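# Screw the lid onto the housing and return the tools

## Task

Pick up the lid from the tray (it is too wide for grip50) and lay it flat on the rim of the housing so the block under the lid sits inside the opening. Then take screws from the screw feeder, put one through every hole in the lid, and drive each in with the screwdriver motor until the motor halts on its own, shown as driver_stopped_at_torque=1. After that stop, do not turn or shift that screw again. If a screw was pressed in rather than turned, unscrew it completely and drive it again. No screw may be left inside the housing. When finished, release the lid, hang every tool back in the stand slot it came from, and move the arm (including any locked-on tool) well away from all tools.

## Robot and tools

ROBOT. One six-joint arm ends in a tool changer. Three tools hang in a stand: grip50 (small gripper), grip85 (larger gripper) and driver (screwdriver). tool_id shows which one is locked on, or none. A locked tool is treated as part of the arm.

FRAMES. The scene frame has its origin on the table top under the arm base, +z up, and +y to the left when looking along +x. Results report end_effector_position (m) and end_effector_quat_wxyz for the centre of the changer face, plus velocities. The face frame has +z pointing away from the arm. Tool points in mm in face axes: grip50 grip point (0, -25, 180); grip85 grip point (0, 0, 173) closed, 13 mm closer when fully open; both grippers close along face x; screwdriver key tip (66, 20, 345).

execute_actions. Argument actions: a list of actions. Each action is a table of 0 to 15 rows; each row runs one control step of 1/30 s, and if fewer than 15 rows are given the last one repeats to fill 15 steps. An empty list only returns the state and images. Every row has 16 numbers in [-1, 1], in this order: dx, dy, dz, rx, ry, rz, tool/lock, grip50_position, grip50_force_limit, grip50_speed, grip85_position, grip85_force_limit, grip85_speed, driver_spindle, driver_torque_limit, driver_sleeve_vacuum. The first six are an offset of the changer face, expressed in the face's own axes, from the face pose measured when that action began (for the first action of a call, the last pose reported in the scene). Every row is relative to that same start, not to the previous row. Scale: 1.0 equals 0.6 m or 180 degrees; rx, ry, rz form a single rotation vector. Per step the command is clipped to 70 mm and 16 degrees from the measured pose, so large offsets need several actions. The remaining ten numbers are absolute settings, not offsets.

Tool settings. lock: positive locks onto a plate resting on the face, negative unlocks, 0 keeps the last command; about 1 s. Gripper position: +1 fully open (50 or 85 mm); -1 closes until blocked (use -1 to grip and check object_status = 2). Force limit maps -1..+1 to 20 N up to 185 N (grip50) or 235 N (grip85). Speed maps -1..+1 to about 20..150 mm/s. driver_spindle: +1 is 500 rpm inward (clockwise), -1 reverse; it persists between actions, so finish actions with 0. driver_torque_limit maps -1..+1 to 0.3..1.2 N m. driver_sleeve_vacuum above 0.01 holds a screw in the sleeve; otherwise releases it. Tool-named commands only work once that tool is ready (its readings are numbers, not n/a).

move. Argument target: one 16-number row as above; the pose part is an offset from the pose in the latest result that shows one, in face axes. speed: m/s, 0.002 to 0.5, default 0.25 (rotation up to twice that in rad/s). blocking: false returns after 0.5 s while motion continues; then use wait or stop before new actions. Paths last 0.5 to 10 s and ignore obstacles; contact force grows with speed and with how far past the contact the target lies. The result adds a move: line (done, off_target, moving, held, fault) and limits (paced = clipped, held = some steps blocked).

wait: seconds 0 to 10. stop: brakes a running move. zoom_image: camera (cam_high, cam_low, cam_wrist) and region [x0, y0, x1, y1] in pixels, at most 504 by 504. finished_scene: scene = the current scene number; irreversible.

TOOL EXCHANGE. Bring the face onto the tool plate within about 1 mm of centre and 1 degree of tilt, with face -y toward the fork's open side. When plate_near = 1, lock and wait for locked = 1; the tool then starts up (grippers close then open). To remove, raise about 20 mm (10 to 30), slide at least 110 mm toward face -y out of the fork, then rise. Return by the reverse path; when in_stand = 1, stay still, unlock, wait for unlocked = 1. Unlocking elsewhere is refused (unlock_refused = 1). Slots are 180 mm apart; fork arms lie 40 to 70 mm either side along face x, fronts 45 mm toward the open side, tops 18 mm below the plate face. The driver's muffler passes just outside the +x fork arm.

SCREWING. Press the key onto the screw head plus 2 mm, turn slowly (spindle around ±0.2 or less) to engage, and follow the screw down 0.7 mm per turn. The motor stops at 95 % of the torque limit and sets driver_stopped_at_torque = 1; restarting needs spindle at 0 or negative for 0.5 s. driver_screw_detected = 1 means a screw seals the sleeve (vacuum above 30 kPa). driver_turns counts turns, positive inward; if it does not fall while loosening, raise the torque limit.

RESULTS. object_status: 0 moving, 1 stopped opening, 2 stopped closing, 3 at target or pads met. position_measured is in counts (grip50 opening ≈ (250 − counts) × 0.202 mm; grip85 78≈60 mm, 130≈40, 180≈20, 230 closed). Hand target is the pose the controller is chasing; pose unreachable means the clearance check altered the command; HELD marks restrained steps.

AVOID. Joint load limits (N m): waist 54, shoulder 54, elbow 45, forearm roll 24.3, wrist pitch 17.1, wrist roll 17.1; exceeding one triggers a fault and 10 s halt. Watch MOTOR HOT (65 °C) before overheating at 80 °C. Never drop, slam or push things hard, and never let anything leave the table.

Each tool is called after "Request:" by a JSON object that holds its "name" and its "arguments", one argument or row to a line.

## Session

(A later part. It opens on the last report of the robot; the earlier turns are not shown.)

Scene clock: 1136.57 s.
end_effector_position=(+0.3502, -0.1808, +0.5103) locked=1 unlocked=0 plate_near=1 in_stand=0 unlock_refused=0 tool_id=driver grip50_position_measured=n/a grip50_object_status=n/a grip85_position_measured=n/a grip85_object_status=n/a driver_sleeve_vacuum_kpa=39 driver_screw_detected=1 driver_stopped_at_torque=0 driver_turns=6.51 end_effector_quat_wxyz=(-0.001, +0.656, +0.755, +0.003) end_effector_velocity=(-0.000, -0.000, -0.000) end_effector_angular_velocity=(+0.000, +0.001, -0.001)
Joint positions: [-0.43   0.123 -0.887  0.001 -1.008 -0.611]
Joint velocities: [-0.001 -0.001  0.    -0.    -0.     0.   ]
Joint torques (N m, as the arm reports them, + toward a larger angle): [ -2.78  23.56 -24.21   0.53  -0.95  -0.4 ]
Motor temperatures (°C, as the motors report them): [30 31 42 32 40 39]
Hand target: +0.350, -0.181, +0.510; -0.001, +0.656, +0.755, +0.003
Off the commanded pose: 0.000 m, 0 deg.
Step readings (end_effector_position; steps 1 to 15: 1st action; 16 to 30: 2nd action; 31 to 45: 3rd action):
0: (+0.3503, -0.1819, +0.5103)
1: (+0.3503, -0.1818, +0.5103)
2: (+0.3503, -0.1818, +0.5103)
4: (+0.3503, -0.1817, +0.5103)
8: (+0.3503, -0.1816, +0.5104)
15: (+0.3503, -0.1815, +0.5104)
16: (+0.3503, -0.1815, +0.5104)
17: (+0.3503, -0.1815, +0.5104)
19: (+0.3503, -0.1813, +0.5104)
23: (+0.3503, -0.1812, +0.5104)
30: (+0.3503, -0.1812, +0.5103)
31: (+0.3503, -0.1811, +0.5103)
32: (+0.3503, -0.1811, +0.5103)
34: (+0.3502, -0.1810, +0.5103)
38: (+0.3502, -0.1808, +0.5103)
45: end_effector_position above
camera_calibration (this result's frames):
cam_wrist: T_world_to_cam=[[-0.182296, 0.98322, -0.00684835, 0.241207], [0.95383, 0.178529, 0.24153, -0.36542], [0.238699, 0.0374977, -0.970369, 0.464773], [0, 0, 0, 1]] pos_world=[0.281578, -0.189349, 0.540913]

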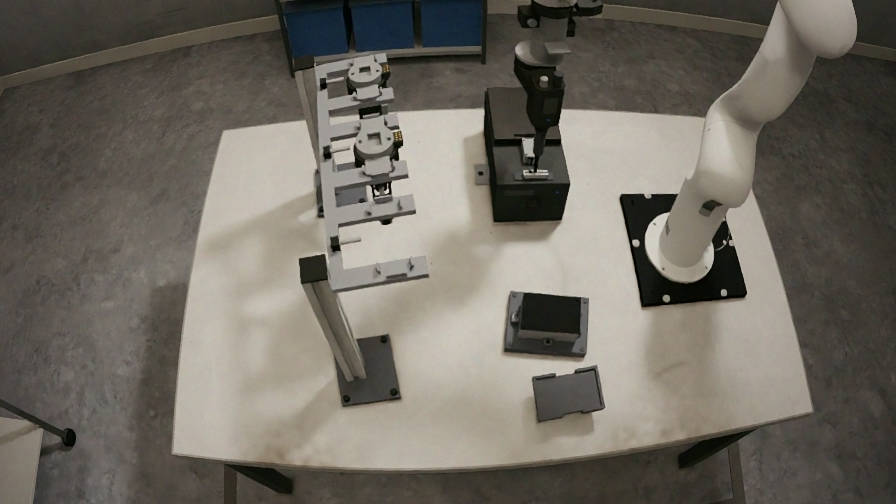

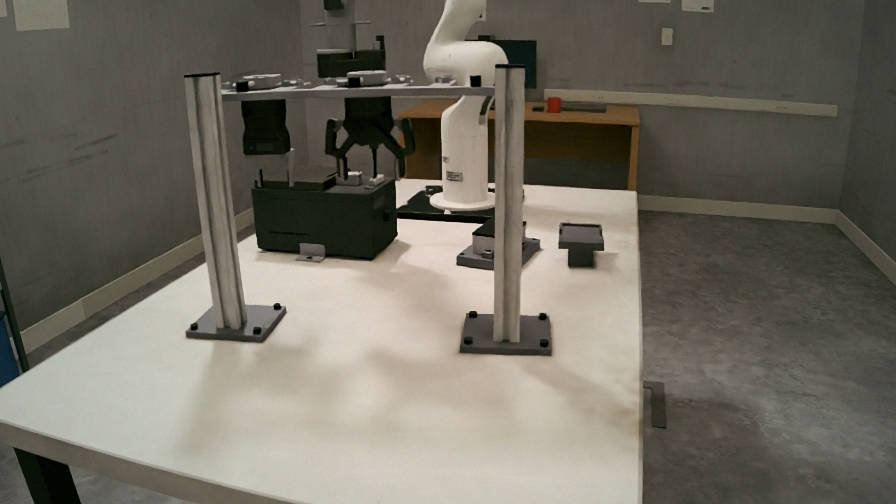

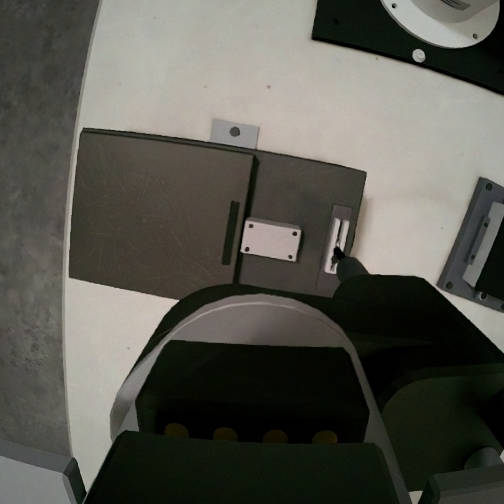

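Request:
{"name": "execute_actions", "arguments": {
  "actions": [
    [[-0.0007,0,-0.003,0,0,0,1,0,0,0,0,0,0,0,-1,0.5]]
  ]
}}

Request:
{"name": "move", "arguments": {
  "target": [0,0,-0.058,0,0,0,1,0,0,0,0,0,0,0,-1,0.5],
  "speed": 0.04
}}

Scene clock: 1143.67 s.
end_effector_position=(+0.3503, -0.1812, +0.5121) locked=1 unlocked=0 plate_near=1 in_stand=0 unlock_refused=0 tool_id=driver grip50_position_measured=n/a grip50_object_status=n/a grip85_position_measured=n/a grip85_object_status=n/a driver_sleeve_vacuum_kpa=39 driver_screw_detected=1 driver_stopped_at_torque=0 driver_turns=6.51 end_effector_quat_wxyz=(-0.001, +0.656, +0.755, +0.003) end_effector_velocity=(+0.000, +0.000, +0.000) end_effector_angular_velocity=(-0.001, -0.003, -0.000)
Joint positions: [-0.431  0.123 -0.891  0.001 -1.012 -0.612]
Joint velocities: [ 0.     0.001 -0.    -0.     0.002  0.001]
Joint torques (N m, as the arm reports them, + toward a larger angle): [ -2.91  23.96 -24.3    0.24  -0.83  -0.41]
Motor temperatures (°C, as the motors report them): [30 31 42 32 40 39]
Hand target: +0.350, -0.181, +0.512; -0.001, +0.656, +0.755, +0.003
Off the commanded pose: 0.000 m, 0 deg.
Step readings (end_effector_position):
0: (+0.3502, -0.1808, +0.5103)
1: (+0.3502, -0.1808, +0.5103)
2: (+0.3502, -0.1808, +0.5105)
4: (+0.3502, -0.1810, +0.5114)
8: (+0.3502, -0.1812, +0.5120)
15: end_effector_position above
camera_calibration (this result's frames):
cam_wrist: T_world_to_cam=[[-0.182308, 0.983219, -0.0066963, 0.241541], [0.953867, 0.17851, 0.241394, -0.365751], [0.238539, 0.0376207, -0.970404, 0.466578], [0, 0, 0, 1]] pos_world=[0.281616, -0.189751, 0.542677]

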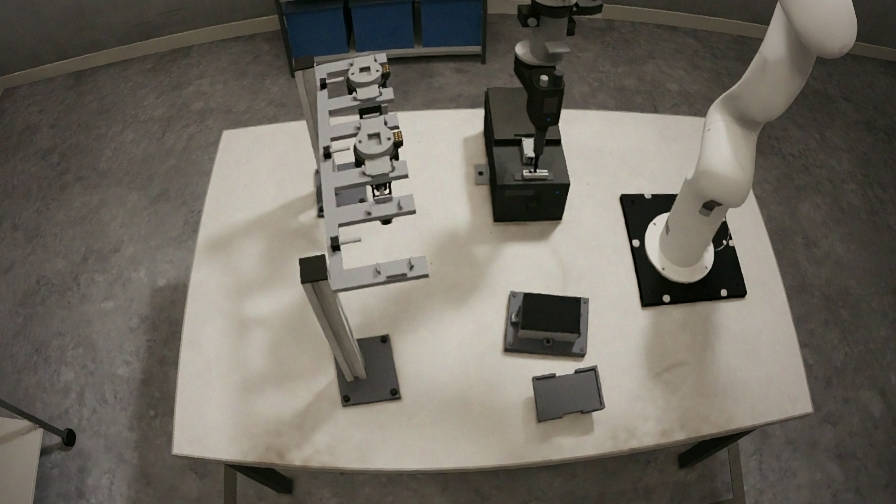

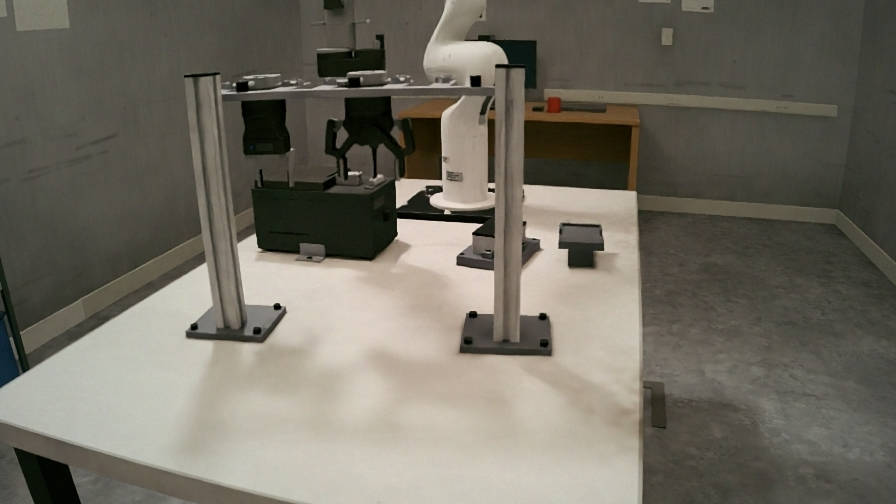

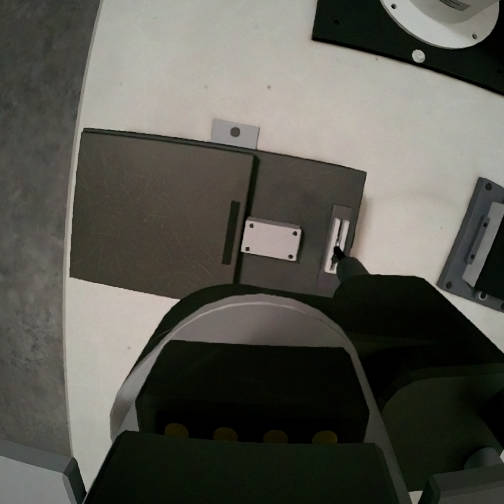

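Scene clock: 1144.87 s.
end_effector_position=(+0.3502, -0.1814, +0.5468) locked=1 unlocked=0 plate_near=1 in_stand=0 unlock_refused=0 tool_id=driver grip50_position_measured=n/a grip50_object_status=n/a grip85_position_measured=n/a grip85_object_status=n/a driver_sleeve_vacuum_kpa=40 driver_screw_detected=1 driver_stopped_at_torque=0 driver_turns=6.51 end_effector_quat_wxyz=(-0.001, +0.656, +0.755, +0.003) end_effector_velocity=(-0.000, +0.000, +0.001) end_effector_angular_velocity=(-0.000, -0.000, +0.000)
Joint positions: [-0.431  0.14  -0.954  0.001 -1.092 -0.612]
Joint velocities: [ 0.     0.001 -0.002 -0.    -0.002 -0.   ]
Joint torques (N m, as the arm reports them, + toward a larger angle): [ -1.9   25.68 -26.11   1.11  -0.14  -0.23]
Motor temperatures (°C, as the motors report them): [30 31 42 32 40 39]
Hand target: +0.350, -0.181, +0.547; -0.001, +0.656, +0.755, +0.003
Off the commanded pose: 0.000 m, 0 deg.
move: done
camera_calibration (this result's frames):
cam_wrist: T_world_to_cam=[[-0.182432, 0.983197, -0.00652427, 0.241858], [0.953882, 0.178594, 0.241274, -0.373942], [0.238385, 0.0377926, -0.970435, 0.500336], [0, 0, 0, 1]] pos_world=[0.281547, -0.18992, 0.577344]

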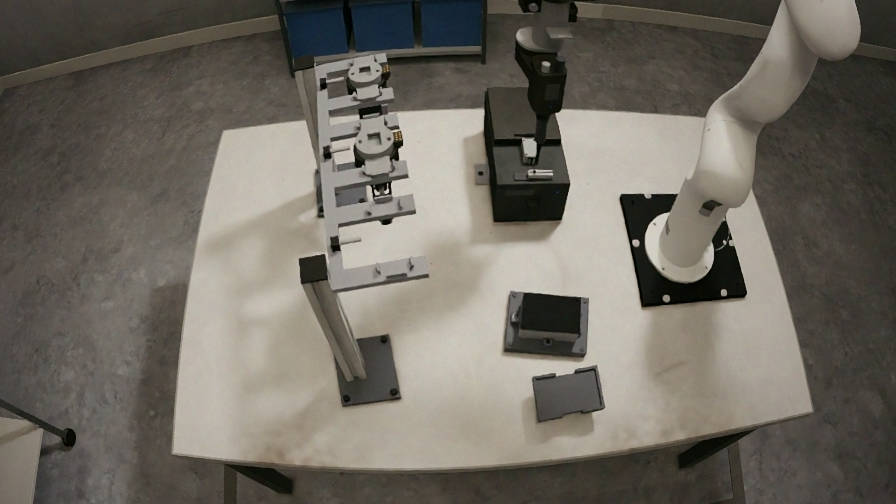

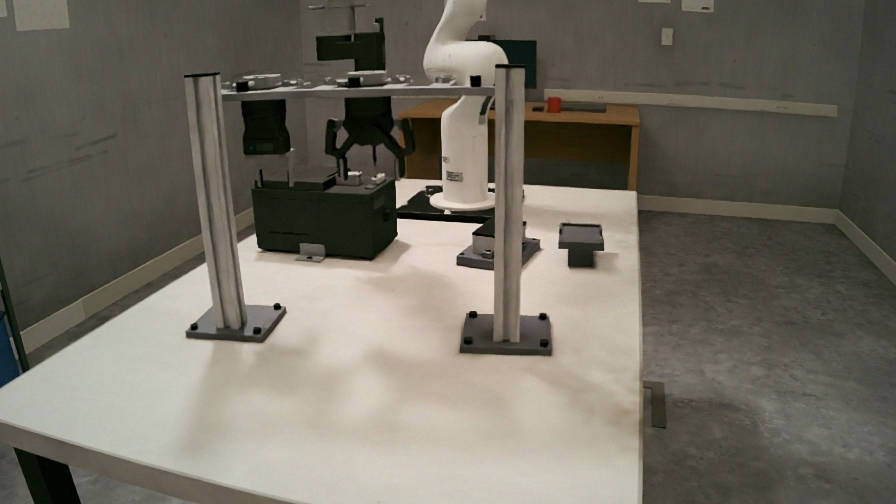

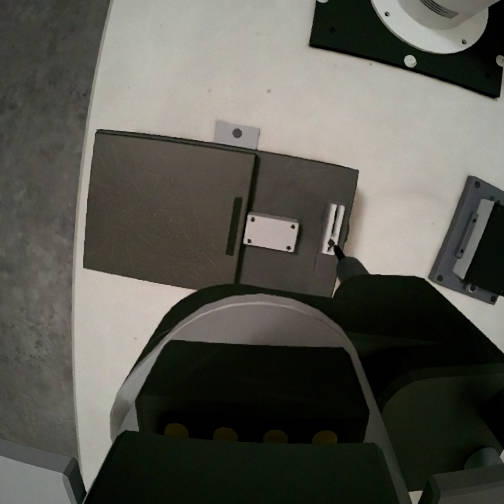

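Request:
{"name": "move", "arguments": {
  "target": [0.4805,0.1415,0,0,0,0,1,0,0,0,0,0,0,0,-1,0.5],
  "speed": 0.25
}}

Request:
{"name": "move", "arguments": {
  "target": [0,0,0.165,0,0,0,1,0,0,0,0,0,0,0,-1,0.5],
  "speed": 0.2
}}

Request:
{"name": "zoom_image", "arguments": {
  "camera": "cam_wrist",
  "region": [300,210,380,290]
}}

Scene clock: 1159.33 s.
end_effector_position=(+0.3941, +0.1157, +0.5484) locked=1 unlocked=0 plate_near=1 in_stand=0 unlock_refused=0 tool_id=driver grip50_position_measured=n/a grip50_object_status=n/a grip85_position_measured=n/a grip85_object_status=n/a driver_sleeve_vacuum_kpa=40 driver_screw_detected=1 driver_stopped_at_torque=0 driver_turns=6.51 end_effector_quat_wxyz=(-0.002, +0.656, +0.755, +0.003) end_effector_velocity=(+0.000, +0.001, +0.000) end_effector_angular_velocity=(+0.001, -0.002, -0.001)
Joint positions: [ 0.332  0.09  -0.998  0.001 -1.087  0.152]
Joint velocities: [ 0.003 -0.001 -0.001  0.     0.002  0.003]
Joint torques (N m, as the arm reports them, + toward a larger angle): [ -1.6   29.32 -26.58   0.9    0.44  -0.24]
Motor temperatures (°C, as the motors report them): [30 31 42 32 40 39]
Hand target: +0.394, +0.116, +0.548; -0.002, +0.656, +0.755, +0.003
Off the commanded pose: 0.000 m, 0 deg.
move: done
camera_calibration (this result's frames):
cam_wrist: T_world_to_cam=[[-0.182154, 0.983256, -0.00532981, -0.0429548], [0.954232, 0.178079, 0.240268, -0.468853], [0.237194, 0.0386799, -0.970692, 0.480757], [0, 0, 0, 1]] pos_world=[0.325538, 0.107133, 0.579089]

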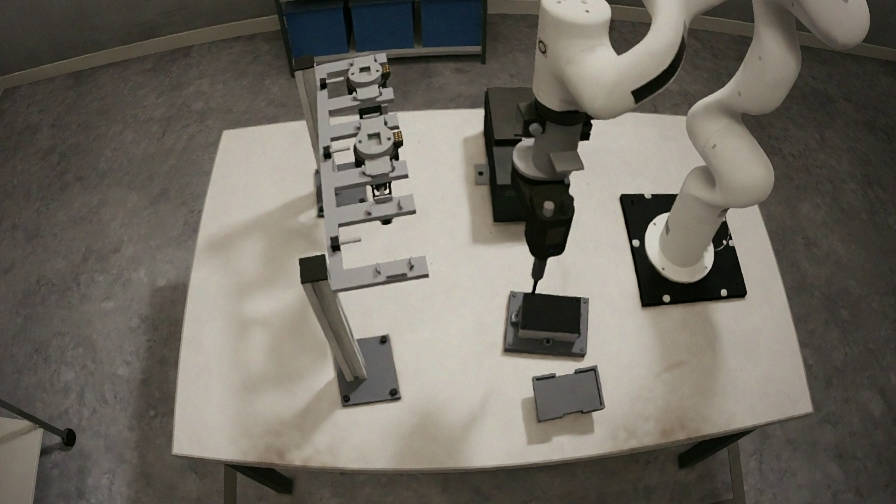

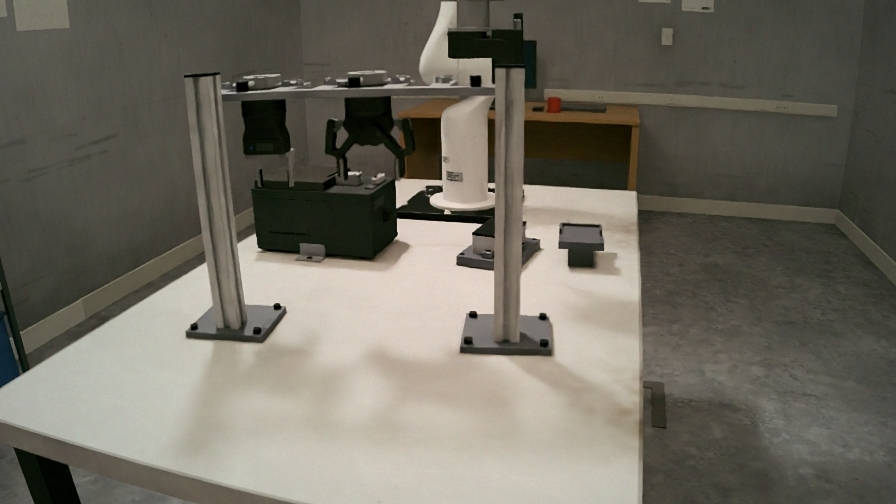

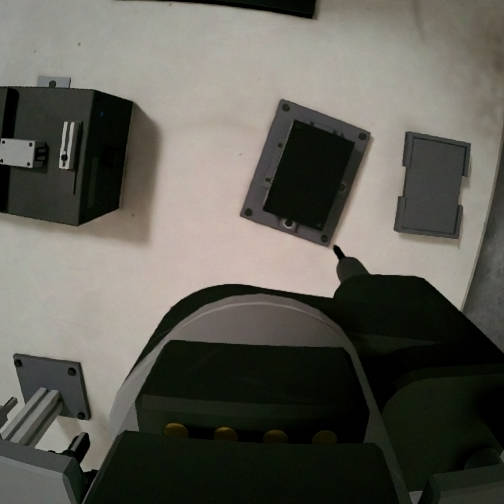

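Scene clock: 1160.30 s.
end_effector_position=(+0.3944, +0.1162, +0.4499) locked=1 unlocked=0 plate_near=1 in_stand=0 unlock_refused=0 tool_id=driver grip50_position_measured=n/a grip50_object_status=n/a grip85_position_measured=n/a grip85_object_status=n/a driver_sleeve_vacuum_kpa=40 driver_screw_detected=1 driver_stopped_at_torque=0 driver_turns=6.51 end_effector_quat_wxyz=(-0.001, +0.656, +0.755, +0.004) end_effector_velocity=(-0.001, -0.000, -0.003) end_effector_angular_velocity=(-0.003, +0.005, +0.001)
Joint positions: [ 0.332  0.022 -0.837  0.001 -0.857  0.152]
Joint velocities: [ 0.    -0.002  0.004 -0.001  0.    -0.   ]
Joint torques (N m, as the arm reports them, + toward a larger angle): [ -0.29  30.93 -25.7    0.36   0.58  -0.26]
Motor temperatures (°C, as the motors report them): [30 31 42 32 40 39]
Hand target: +0.394, +0.116, +0.449; -0.002, +0.656, +0.755, +0.003
Off the commanded pose: 0.000 m, 0 deg.
move: done
camera_calibration (this result's frames):
cam_wrist: T_world_to_cam=[[-0.181808, 0.983319, -0.00543838, -0.0440546], [0.954083, 0.177736, 0.241113, -0.445808], [0.238058, 0.0386477, -0.970482, 0.384573], [0, 0, 0, 1]] pos_world=[0.325778, 0.107693, 0.480471]

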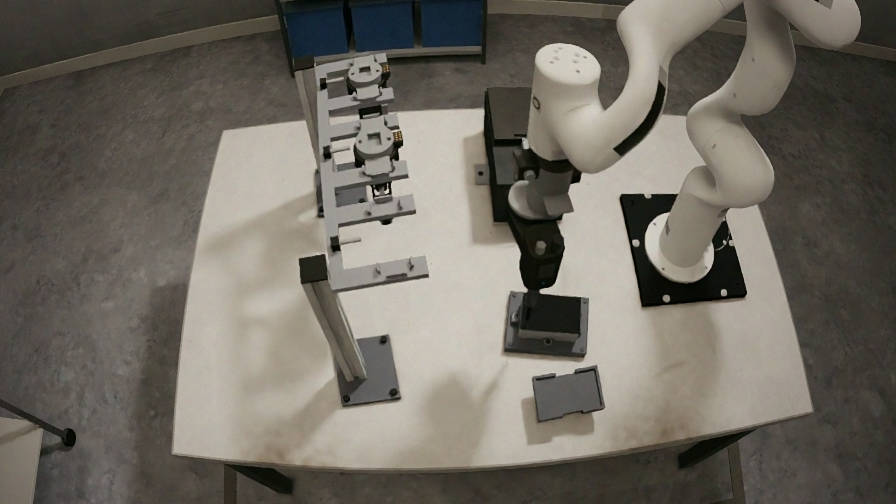

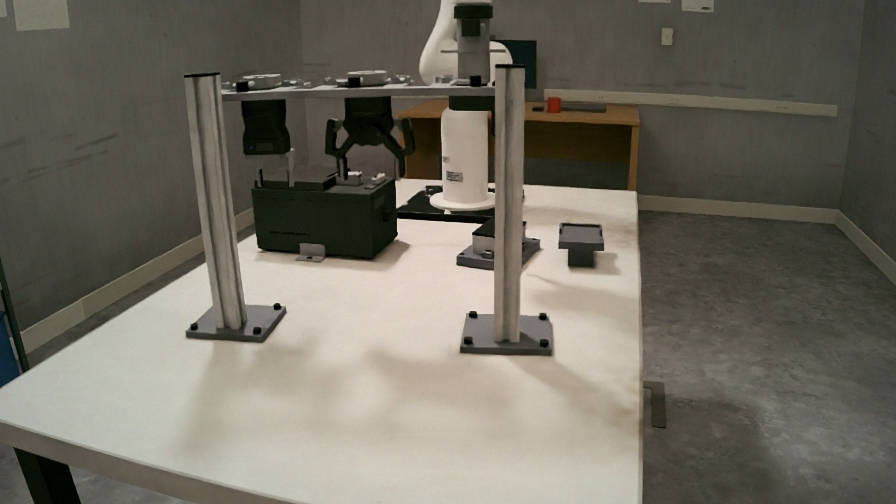

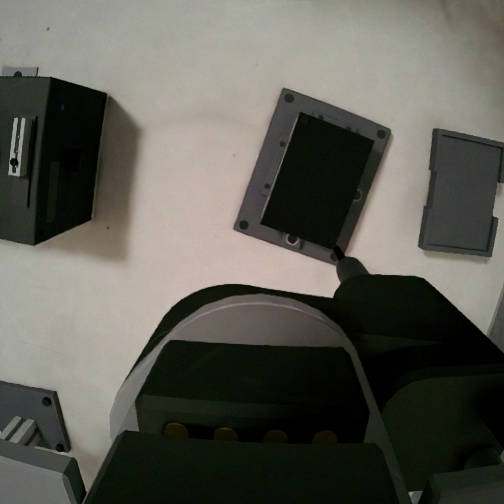

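Region (300, 210, 380, 290) of cam_wrist's 504x504 image, scaled by 6.300, with more detail than that image has.

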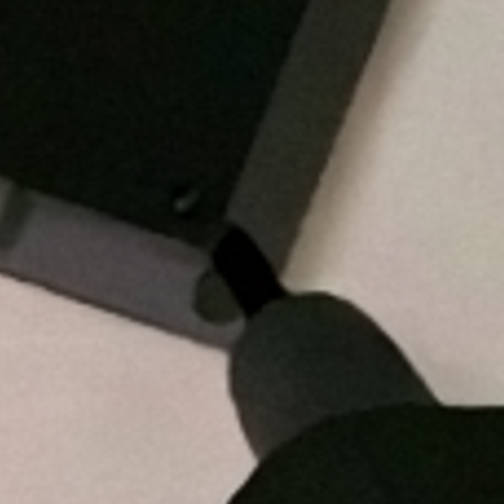

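Request:
{"name": "move", "arguments": {
  "target": [-0.0033,0.0028,0.036,0,0,0,1,0,0,0,0,0,0,0,-1,0.5],
  "speed": 0.06
}}

Request:
{"name": "zoom_image", "arguments": {
  "camera": "cam_wrist",
  "region": [315,225,355,265]
}}

Scene clock: 1172.27 s.
end_effector_position=(+0.3964, +0.1146, +0.4284) locked=1 unlocked=0 plate_near=1 in_stand=0 unlock_refused=0 tool_id=driver grip50_position_measured=n/a grip50_object_status=n/a grip85_position_measured=n/a grip85_object_status=n/a driver_sleeve_vacuum_kpa=40 driver_screw_detected=1 driver_stopped_at_torque=0 driver_turns=6.51 end_effector_quat_wxyz=(-0.001, +0.656, +0.755, +0.004) end_effector_velocity=(+0.001, -0.000, +0.000) end_effector_angular_velocity=(+0.001, -0.003, +0.000)
Joint positions: [ 0.327 -0.005 -0.812  0.001 -0.805  0.147]
Joint velocities: [-0.001 -0.    -0.     0.     0.003 -0.001]
Joint torques (N m, as the arm reports them, + toward a larger angle): [ -1.49  32.42 -25.3    0.69   0.56  -0.3 ]
Motor temperatures (°C, as the motors report them): [30 31 42 32 40 39]
Hand target: +0.396, +0.115, +0.428; -0.001, +0.656, +0.755, +0.004
Off the commanded pose: 0.000 m, 0 deg.
move: done
camera_calibration (this result's frames):
cam_wrist: T_world_to_cam=[[-0.181738, 0.983332, -0.00547476, -0.0422471], [0.954034, 0.177667, 0.241358, -0.442362], [0.238308, 0.0386408, -0.970421, 0.363203], [0, 0, 0, 1]] pos_world=[0.327796, 0.106101, 0.458996]

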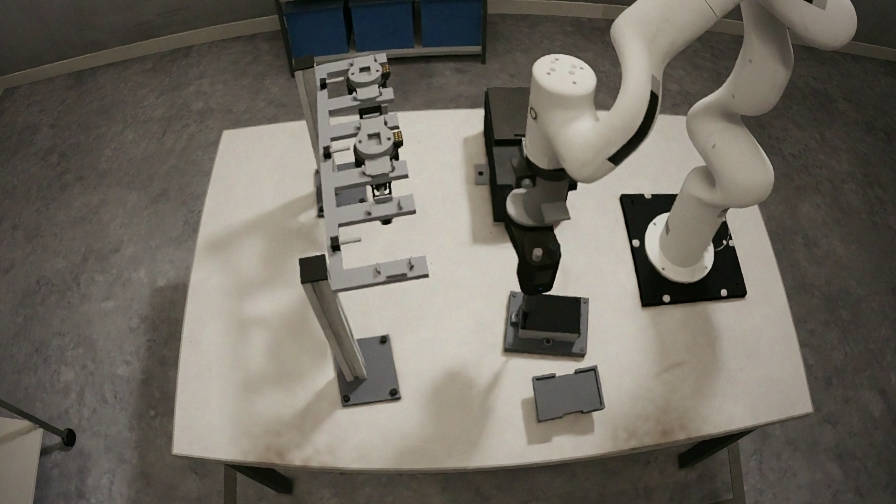

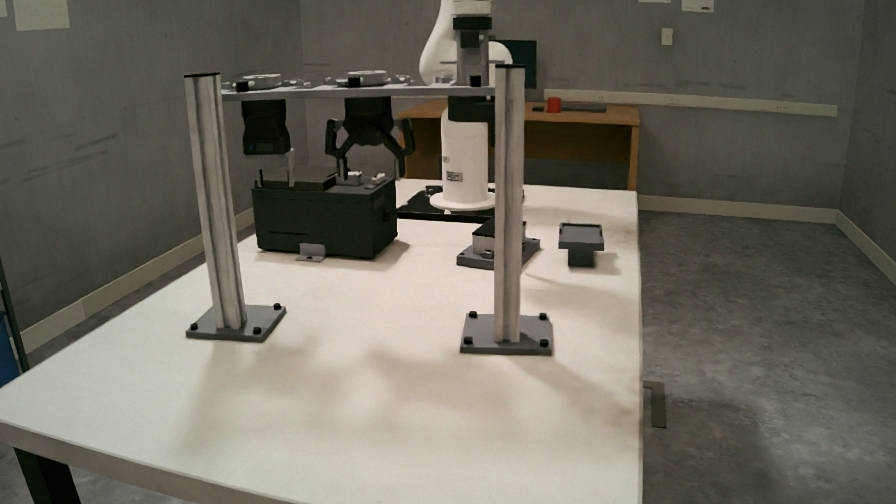

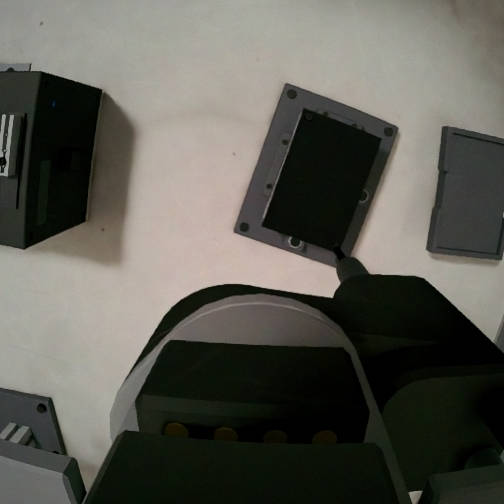

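Region (315, 225, 355, 265) of cam_wrist's 504x504 image, scaled by 12.600, with more detail than that image has.

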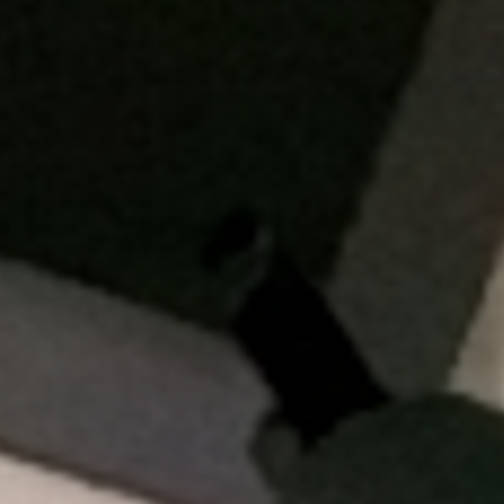

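Request:
{"name": "execute_actions", "arguments": {
  "actions": [
    [[0,-0.0015,0.006,0,0,0,1,0,0,0,0,0,0,0,-1,0.5]]
  ]
}}

Request:
{"name": "zoom_image", "arguments": {
  "camera": "cam_wrist",
  "region": [320,230,350,260]
}}

Scene clock: 1185.27 s.
end_effector_position=(+0.3956, +0.1145, +0.4248) locked=1 unlocked=0 plate_near=1 in_stand=0 unlock_refused=0 tool_id=driver grip50_position_measured=n/a grip50_object_status=n/a grip85_position_measured=n/a grip85_object_status=n/a driver_sleeve_vacuum_kpa=40 driver_screw_detected=1 driver_stopped_at_torque=0 driver_turns=6.51 end_effector_quat_wxyz=(-0.001, +0.656, +0.755, +0.004) end_effector_velocity=(-0.000, +0.000, +0.000) end_effector_angular_velocity=(+0.000, +0.000, +0.001)
Joint positions: [ 0.327 -0.007 -0.805  0.001 -0.796  0.147]
Joint velocities: [ 0.001  0.001 -0.     0.001 -0.001 -0.001]
Joint torques (N m, as the arm reports them, + toward a larger angle): [ -1.77  33.32 -24.74   0.62   0.59  -0.31]
Motor temperatures (°C, as the motors report them): [30 31 42 32 40 39]
Hand target: +0.396, +0.115, +0.425; -0.001, +0.656, +0.755, +0.004
Off the commanded pose: 0.000 m, 0 deg.
Step readings (end_effector_position):
0: (+0.3964, +0.1146, +0.4283)
1: (+0.3964, +0.1146, +0.4282)
2: (+0.3964, +0.1146, +0.4279)
4: (+0.3960, +0.1146, +0.4262)
8: (+0.3955, +0.1145, +0.4248)
15: end_effector_position above
camera_calibration (this result's frames):
cam_wrist: T_world_to_cam=[[-0.181723, 0.983334, -0.00547548, -0.0423307], [0.954018, 0.17765, 0.241434, -0.440681], [0.238383, 0.0386504, -0.970402, 0.359909], [0, 0, 0, 1]] pos_world=[0.326929, 0.106001, 0.45542]

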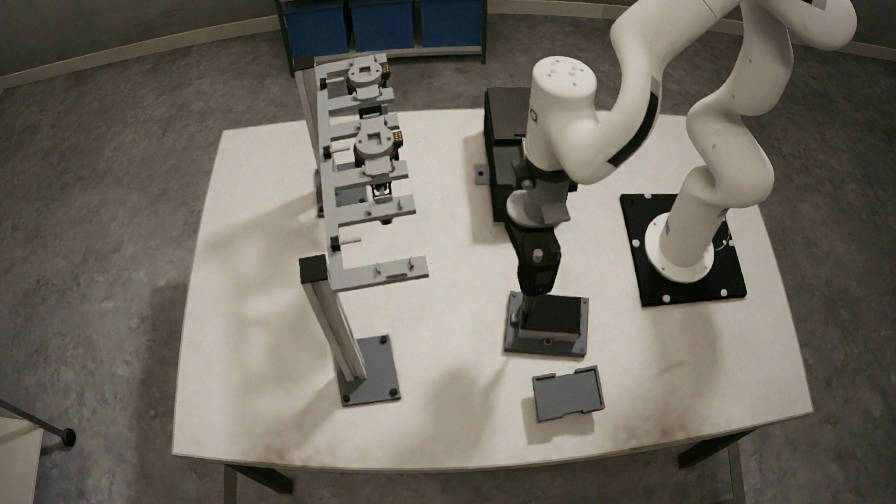

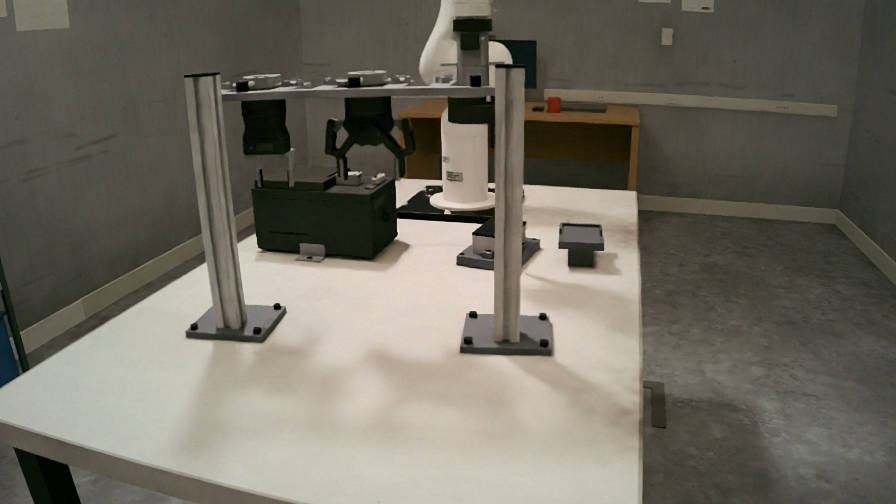

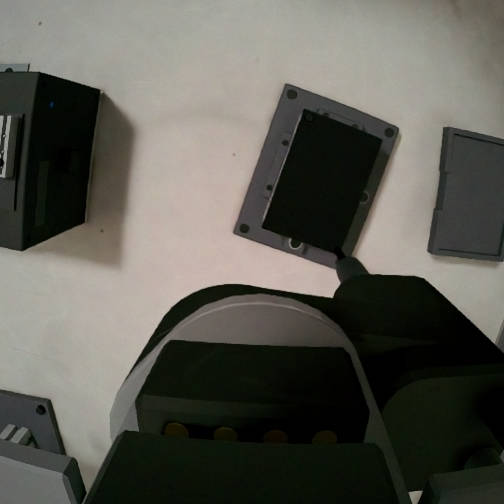

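Region (320, 230, 350, 260) of cam_wrist's 504x504 image, scaled by 16.800, with more detail than that image has.

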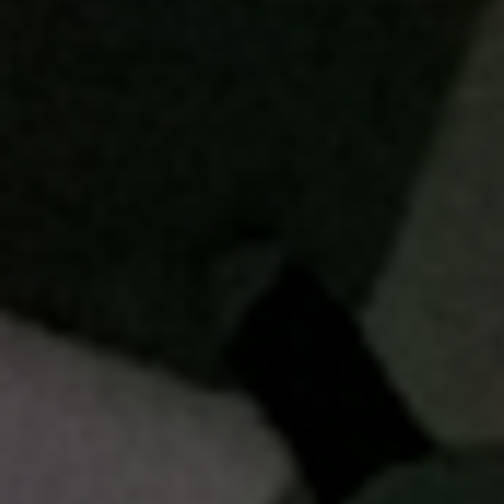

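Request:
{"name": "execute_actions", "arguments": {
  "actions": [
    [[0,0,0.002,0,0,0,1,0,0,0,0,0,0,0,-1,0.5]],
    [[0,0,0.002,0,0,0,1,0,0,0,0,0,0,0,-1,0.5]],
    [[0,0,0.002,0,0,0,1,0,0,0,0,0,0,0,-1,0.5]]
  ]
}}

Scene clock: 1211.40 s.
end_effector_position=(+0.3956, +0.1146, +0.4213) locked=1 unlocked=0 plate_near=1 in_stand=0 unlock_refused=0 tool_id=driver grip50_position_measured=n/a grip50_object_status=n/a grip85_position_measured=n/a grip85_object_status=n/a driver_sleeve_vacuum_kpa=39 driver_screw_detected=1 driver_stopped_at_torque=0 driver_turns=6.51 end_effector_quat_wxyz=(-0.001, +0.656, +0.755, +0.004) end_effector_velocity=(+0.000, -0.000, -0.000) end_effector_angular_velocity=(-0.000, +0.000, -0.001)
Joint positions: [ 0.327 -0.011 -0.801  0.001 -0.788  0.147]
Joint velocities: [-0.001 -0.     0.    -0.     0.     0.001]
Joint torques (N m, as the arm reports them, + toward a larger angle): [ -1.24  31.7  -25.29   0.58   0.6   -0.38]
Motor temperatures (°C, as the motors report them): [30 31 42 32 40 39]
Hand target: +0.396, +0.115, +0.421; -0.001, +0.656, +0.755, +0.004
Off the commanded pose: 0.000 m, 0 deg.
Step readings (end_effector_position; steps 1 to 15: 1st action; 16 to 30: 2nd action; 31 to 45: 3rd action):
0: (+0.3956, +0.1145, +0.4248)
1: (+0.3956, +0.1145, +0.4248)
2: (+0.3956, +0.1145, +0.4247)
4: (+0.3956, +0.1146, +0.4241)
8: (+0.3956, +0.1146, +0.4237)
15: (+0.3956, +0.1146, +0.4236)
16: (+0.3956, +0.1146, +0.4236)
17: (+0.3956, +0.1146, +0.4235)
19: (+0.3956, +0.1146, +0.4229)
23: (+0.3956, +0.1146, +0.4225)
30: (+0.3956, +0.1146, +0.4224)
31: (+0.3956, +0.1146, +0.4224)
32: (+0.3956, +0.1146, +0.4223)
34: (+0.3956, +0.1146, +0.4217)
38: (+0.3956, +0.1146, +0.4213)
45: end_effector_position above
camera_calibration (this result's frames):
cam_wrist: T_world_to_cam=[[-0.18172, 0.983335, -0.00548035, -0.0423696], [0.95402, 0.177648, 0.241429, -0.439827], [0.238379, 0.0386441, -0.970403, 0.356438], [0, 0, 0, 1]] pos_world=[0.326937, 0.106024, 0.451843]

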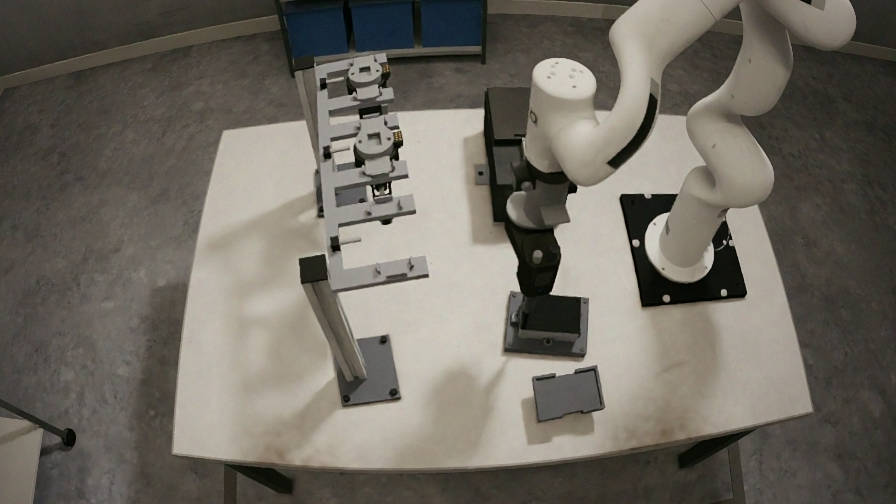

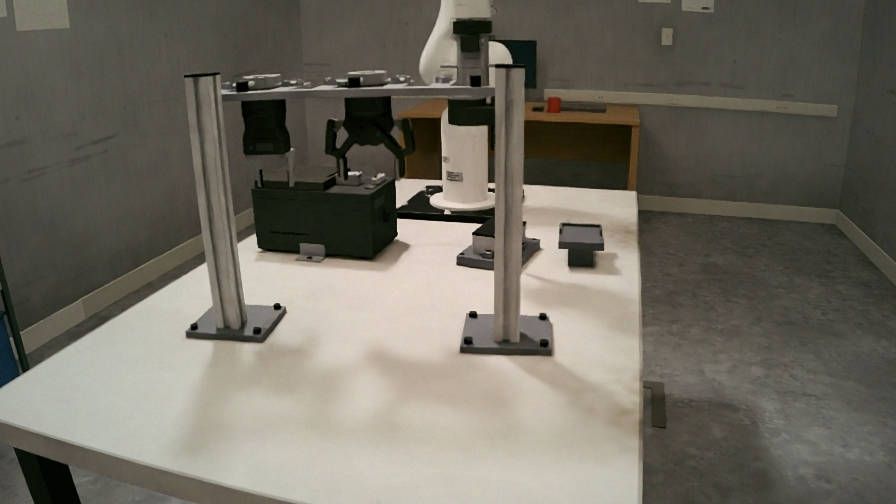

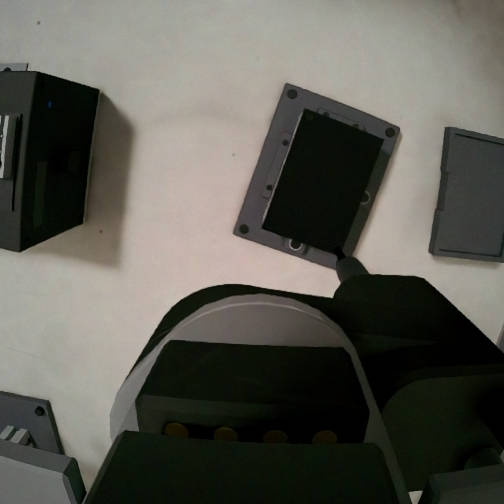

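Request:
{"name": "execute_actions", "arguments": {
  "actions": [
    [[0,0,0.002,0,0,0,1,0,0,0,0,0,0,0,-1,0.5]],
    [[0,0,0.002,0,0,0,1,0,0,0,0,0,0,0,-1,0.5]],
    [[0,0,0.002,0,0,0,1,0,0,0,0,0,0,0,-1,0.5]]
  ]
}}

Scene clock: 1222.87 s.
end_effector_position=(+0.3956, +0.1146, +0.4177) locked=1 unlocked=0 plate_near=1 in_stand=0 unlock_refused=0 tool_id=driver grip50_position_measured=n/a grip50_object_status=n/a grip85_position_measured=n/a grip85_object_status=n/a driver_sleeve_vacuum_kpa=39 driver_screw_detected=1 driver_stopped_at_torque=0 driver_turns=6.51 end_effector_quat_wxyz=(-0.001, +0.656, +0.755, +0.004) end_effector_velocity=(+0.000, -0.000, -0.000) end_effector_angular_velocity=(+0.000, -0.000, -0.001)
Joint positions: [ 0.327 -0.015 -0.797  0.001 -0.779  0.147]
Joint velocities: [-0.001 -0.001 -0.     0.     0.001  0.   ]
Joint torques (N m, as the arm reports them, + toward a larger angle): [ -2.    31.65 -23.63   1.05   0.8   -0.11]
Motor temperatures (°C, as the motors report them): [30 31 42 32 40 39]
Hand target: +0.396, +0.115, +0.418; -0.001, +0.656, +0.755, +0.004
Off the commanded pose: 0.000 m, 0 deg.
Step readings (end_effector_position; steps 1 to 15: 1st action; 16 to 30: 2nd action; 31 to 45: 3rd action):
0: (+0.3956, +0.1146, +0.4212)
1: (+0.3956, +0.1146, +0.4212)
2: (+0.3956, +0.1146, +0.4211)
4: (+0.3956, +0.1146, +0.4205)
8: (+0.3956, +0.1146, +0.4201)
15: (+0.3956, +0.1146, +0.4201)
16: (+0.3956, +0.1146, +0.4201)
17: (+0.3956, +0.1146, +0.4199)
19: (+0.3956, +0.1146, +0.4193)
23: (+0.3956, +0.1146, +0.4189)
30: (+0.3956, +0.1146, +0.4189)
31: (+0.3956, +0.1146, +0.4189)
32: (+0.3956, +0.1146, +0.4187)
34: (+0.3956, +0.1146, +0.4182)
38: (+0.3956, +0.1146, +0.4179)
45: end_effector_position above
camera_calibration (this result's frames):
cam_wrist: T_world_to_cam=[[-0.181724, 0.983335, -0.00545609, -0.0424277], [0.954006, 0.177644, 0.241485, -0.439016], [0.23843, 0.0386784, -0.970389, 0.352979], [0, 0, 0, 1]] pos_world=[0.326953, 0.106056, 0.448312]

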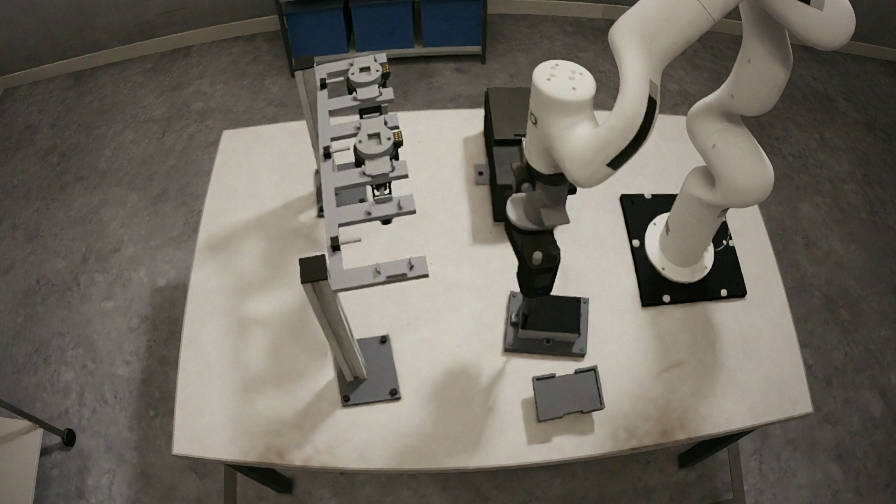

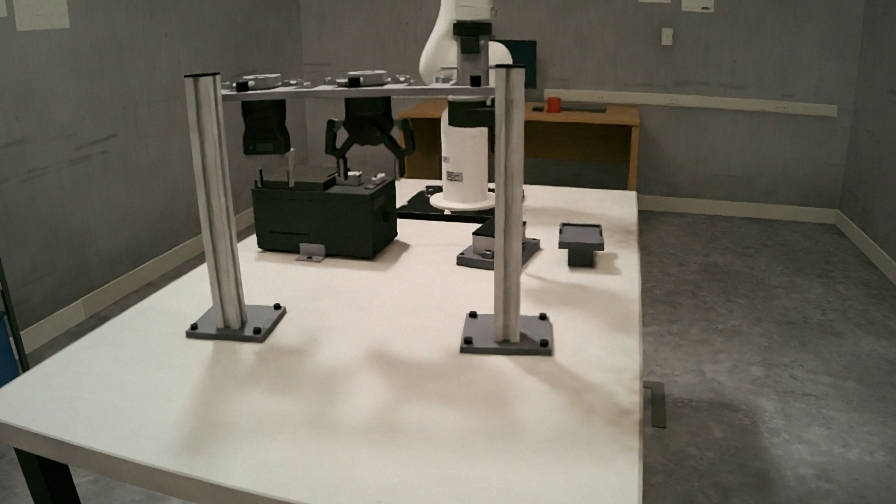

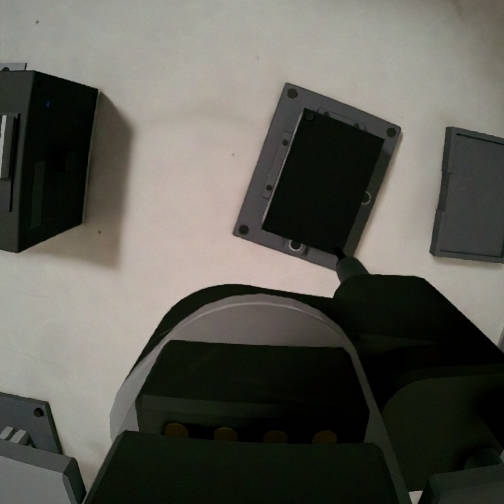

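Request:
{"name": "execute_actions", "arguments": {
  "actions": [
    [[0,0,0.002,0,0,0,1,0,0,0,0,0,0,0,0,0.5]],
    [[0,0,0.0015,0,0,0,1,0,0,0,0,0,0,0,0,0.5]]
  ]
}}

Request:
{"name": "zoom_image", "arguments": {
  "camera": "cam_wrist",
  "region": [300,210,370,280]
}}

Scene clock: 1231.23 s.
end_effector_position=(+0.3956, +0.1146, +0.4157) locked=1 unlocked=0 plate_near=1 in_stand=0 unlock_refused=0 tool_id=driver grip50_position_measured=n/a grip50_object_status=n/a grip85_position_measured=n/a grip85_object_status=n/a driver_sleeve_vacuum_kpa=39 driver_screw_detected=1 driver_stopped_at_torque=0 driver_turns=6.51 end_effector_quat_wxyz=(-0.001, +0.656, +0.755, +0.004) end_effector_velocity=(-0.000, -0.000, -0.000) end_effector_angular_velocity=(-0.001, +0.000, +0.001)
Joint positions: [ 0.327 -0.018 -0.794  0.001 -0.774  0.147]
Joint velocities: [-0.     0.     0.    -0.001 -0.    -0.   ]
Joint torques (N m, as the arm reports them, + toward a larger angle): [ -2.46  30.48 -23.47   0.32   0.86  -0.03]
Motor temperatures (°C, as the motors report them): [30 31 42 32 40 39]
Hand target: +0.396, +0.115, +0.416; -0.001, +0.656, +0.755, +0.004
Off the commanded pose: 0.000 m, 0 deg.
Step readings (end_effector_position; steps 1 to 15: 1st action; 16 to 30: 2nd action):
0: (+0.3956, +0.1146, +0.4177)
1: (+0.3956, +0.1146, +0.4177)
2: (+0.3956, +0.1146, +0.4175)
4: (+0.3956, +0.1146, +0.4170)
8: (+0.3956, +0.1146, +0.4166)
15: (+0.3956, +0.1146, +0.4165)
16: (+0.3956, +0.1146, +0.4165)
17: (+0.3956, +0.1146, +0.4164)
19: (+0.3956, +0.1146, +0.4160)
23: (+0.3956, +0.1146, +0.4157)
30: end_effector_position above
camera_calibration (this result's frames):
cam_wrist: T_world_to_cam=[[-0.181728, 0.983334, -0.00546457, -0.0424436], [0.954013, 0.177651, 0.241451, -0.438506], [0.238398, 0.0386651, -0.970398, 0.350984], [0, 0, 0, 1]] pos_world=[0.326954, 0.106066, 0.44624]

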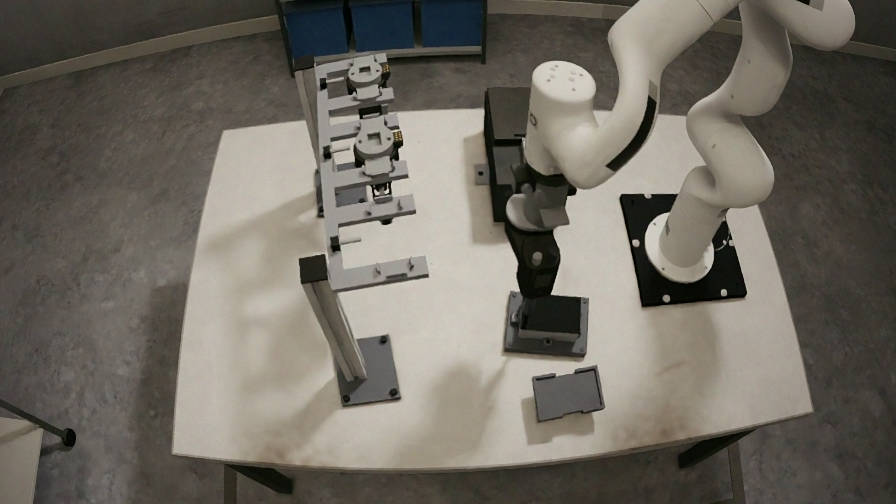

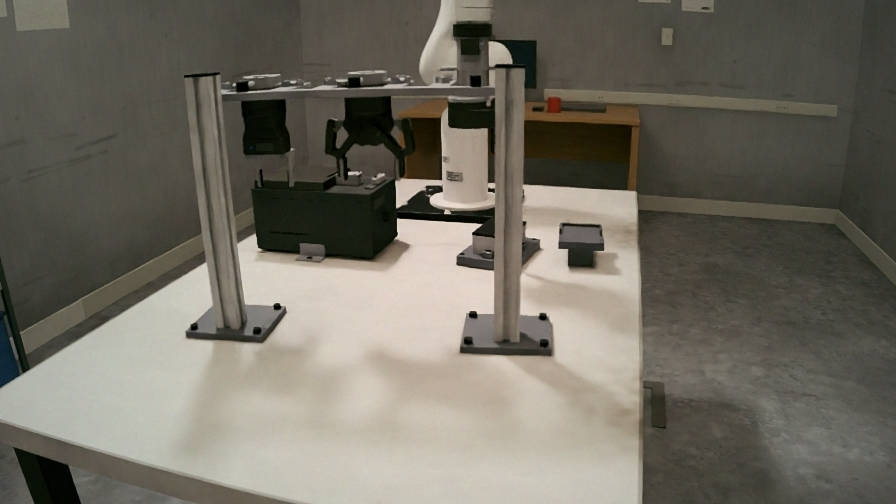

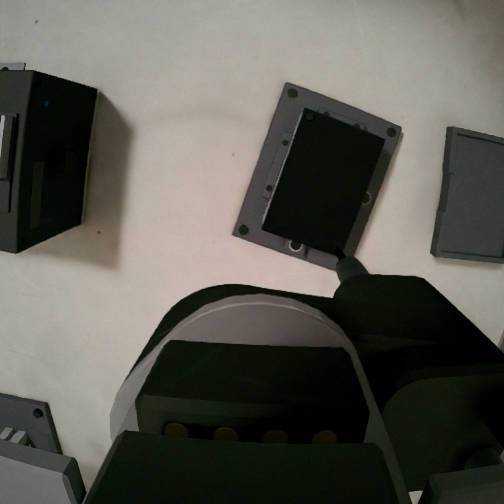

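Region (300, 210, 370, 280) of cam_wrist's 504x504 image, scaled by 7.200, with more detail than that image has.

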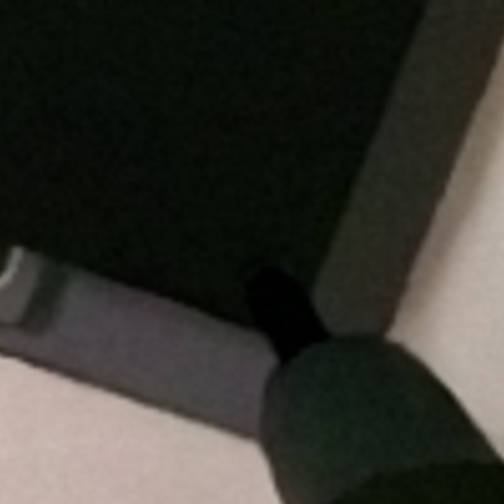

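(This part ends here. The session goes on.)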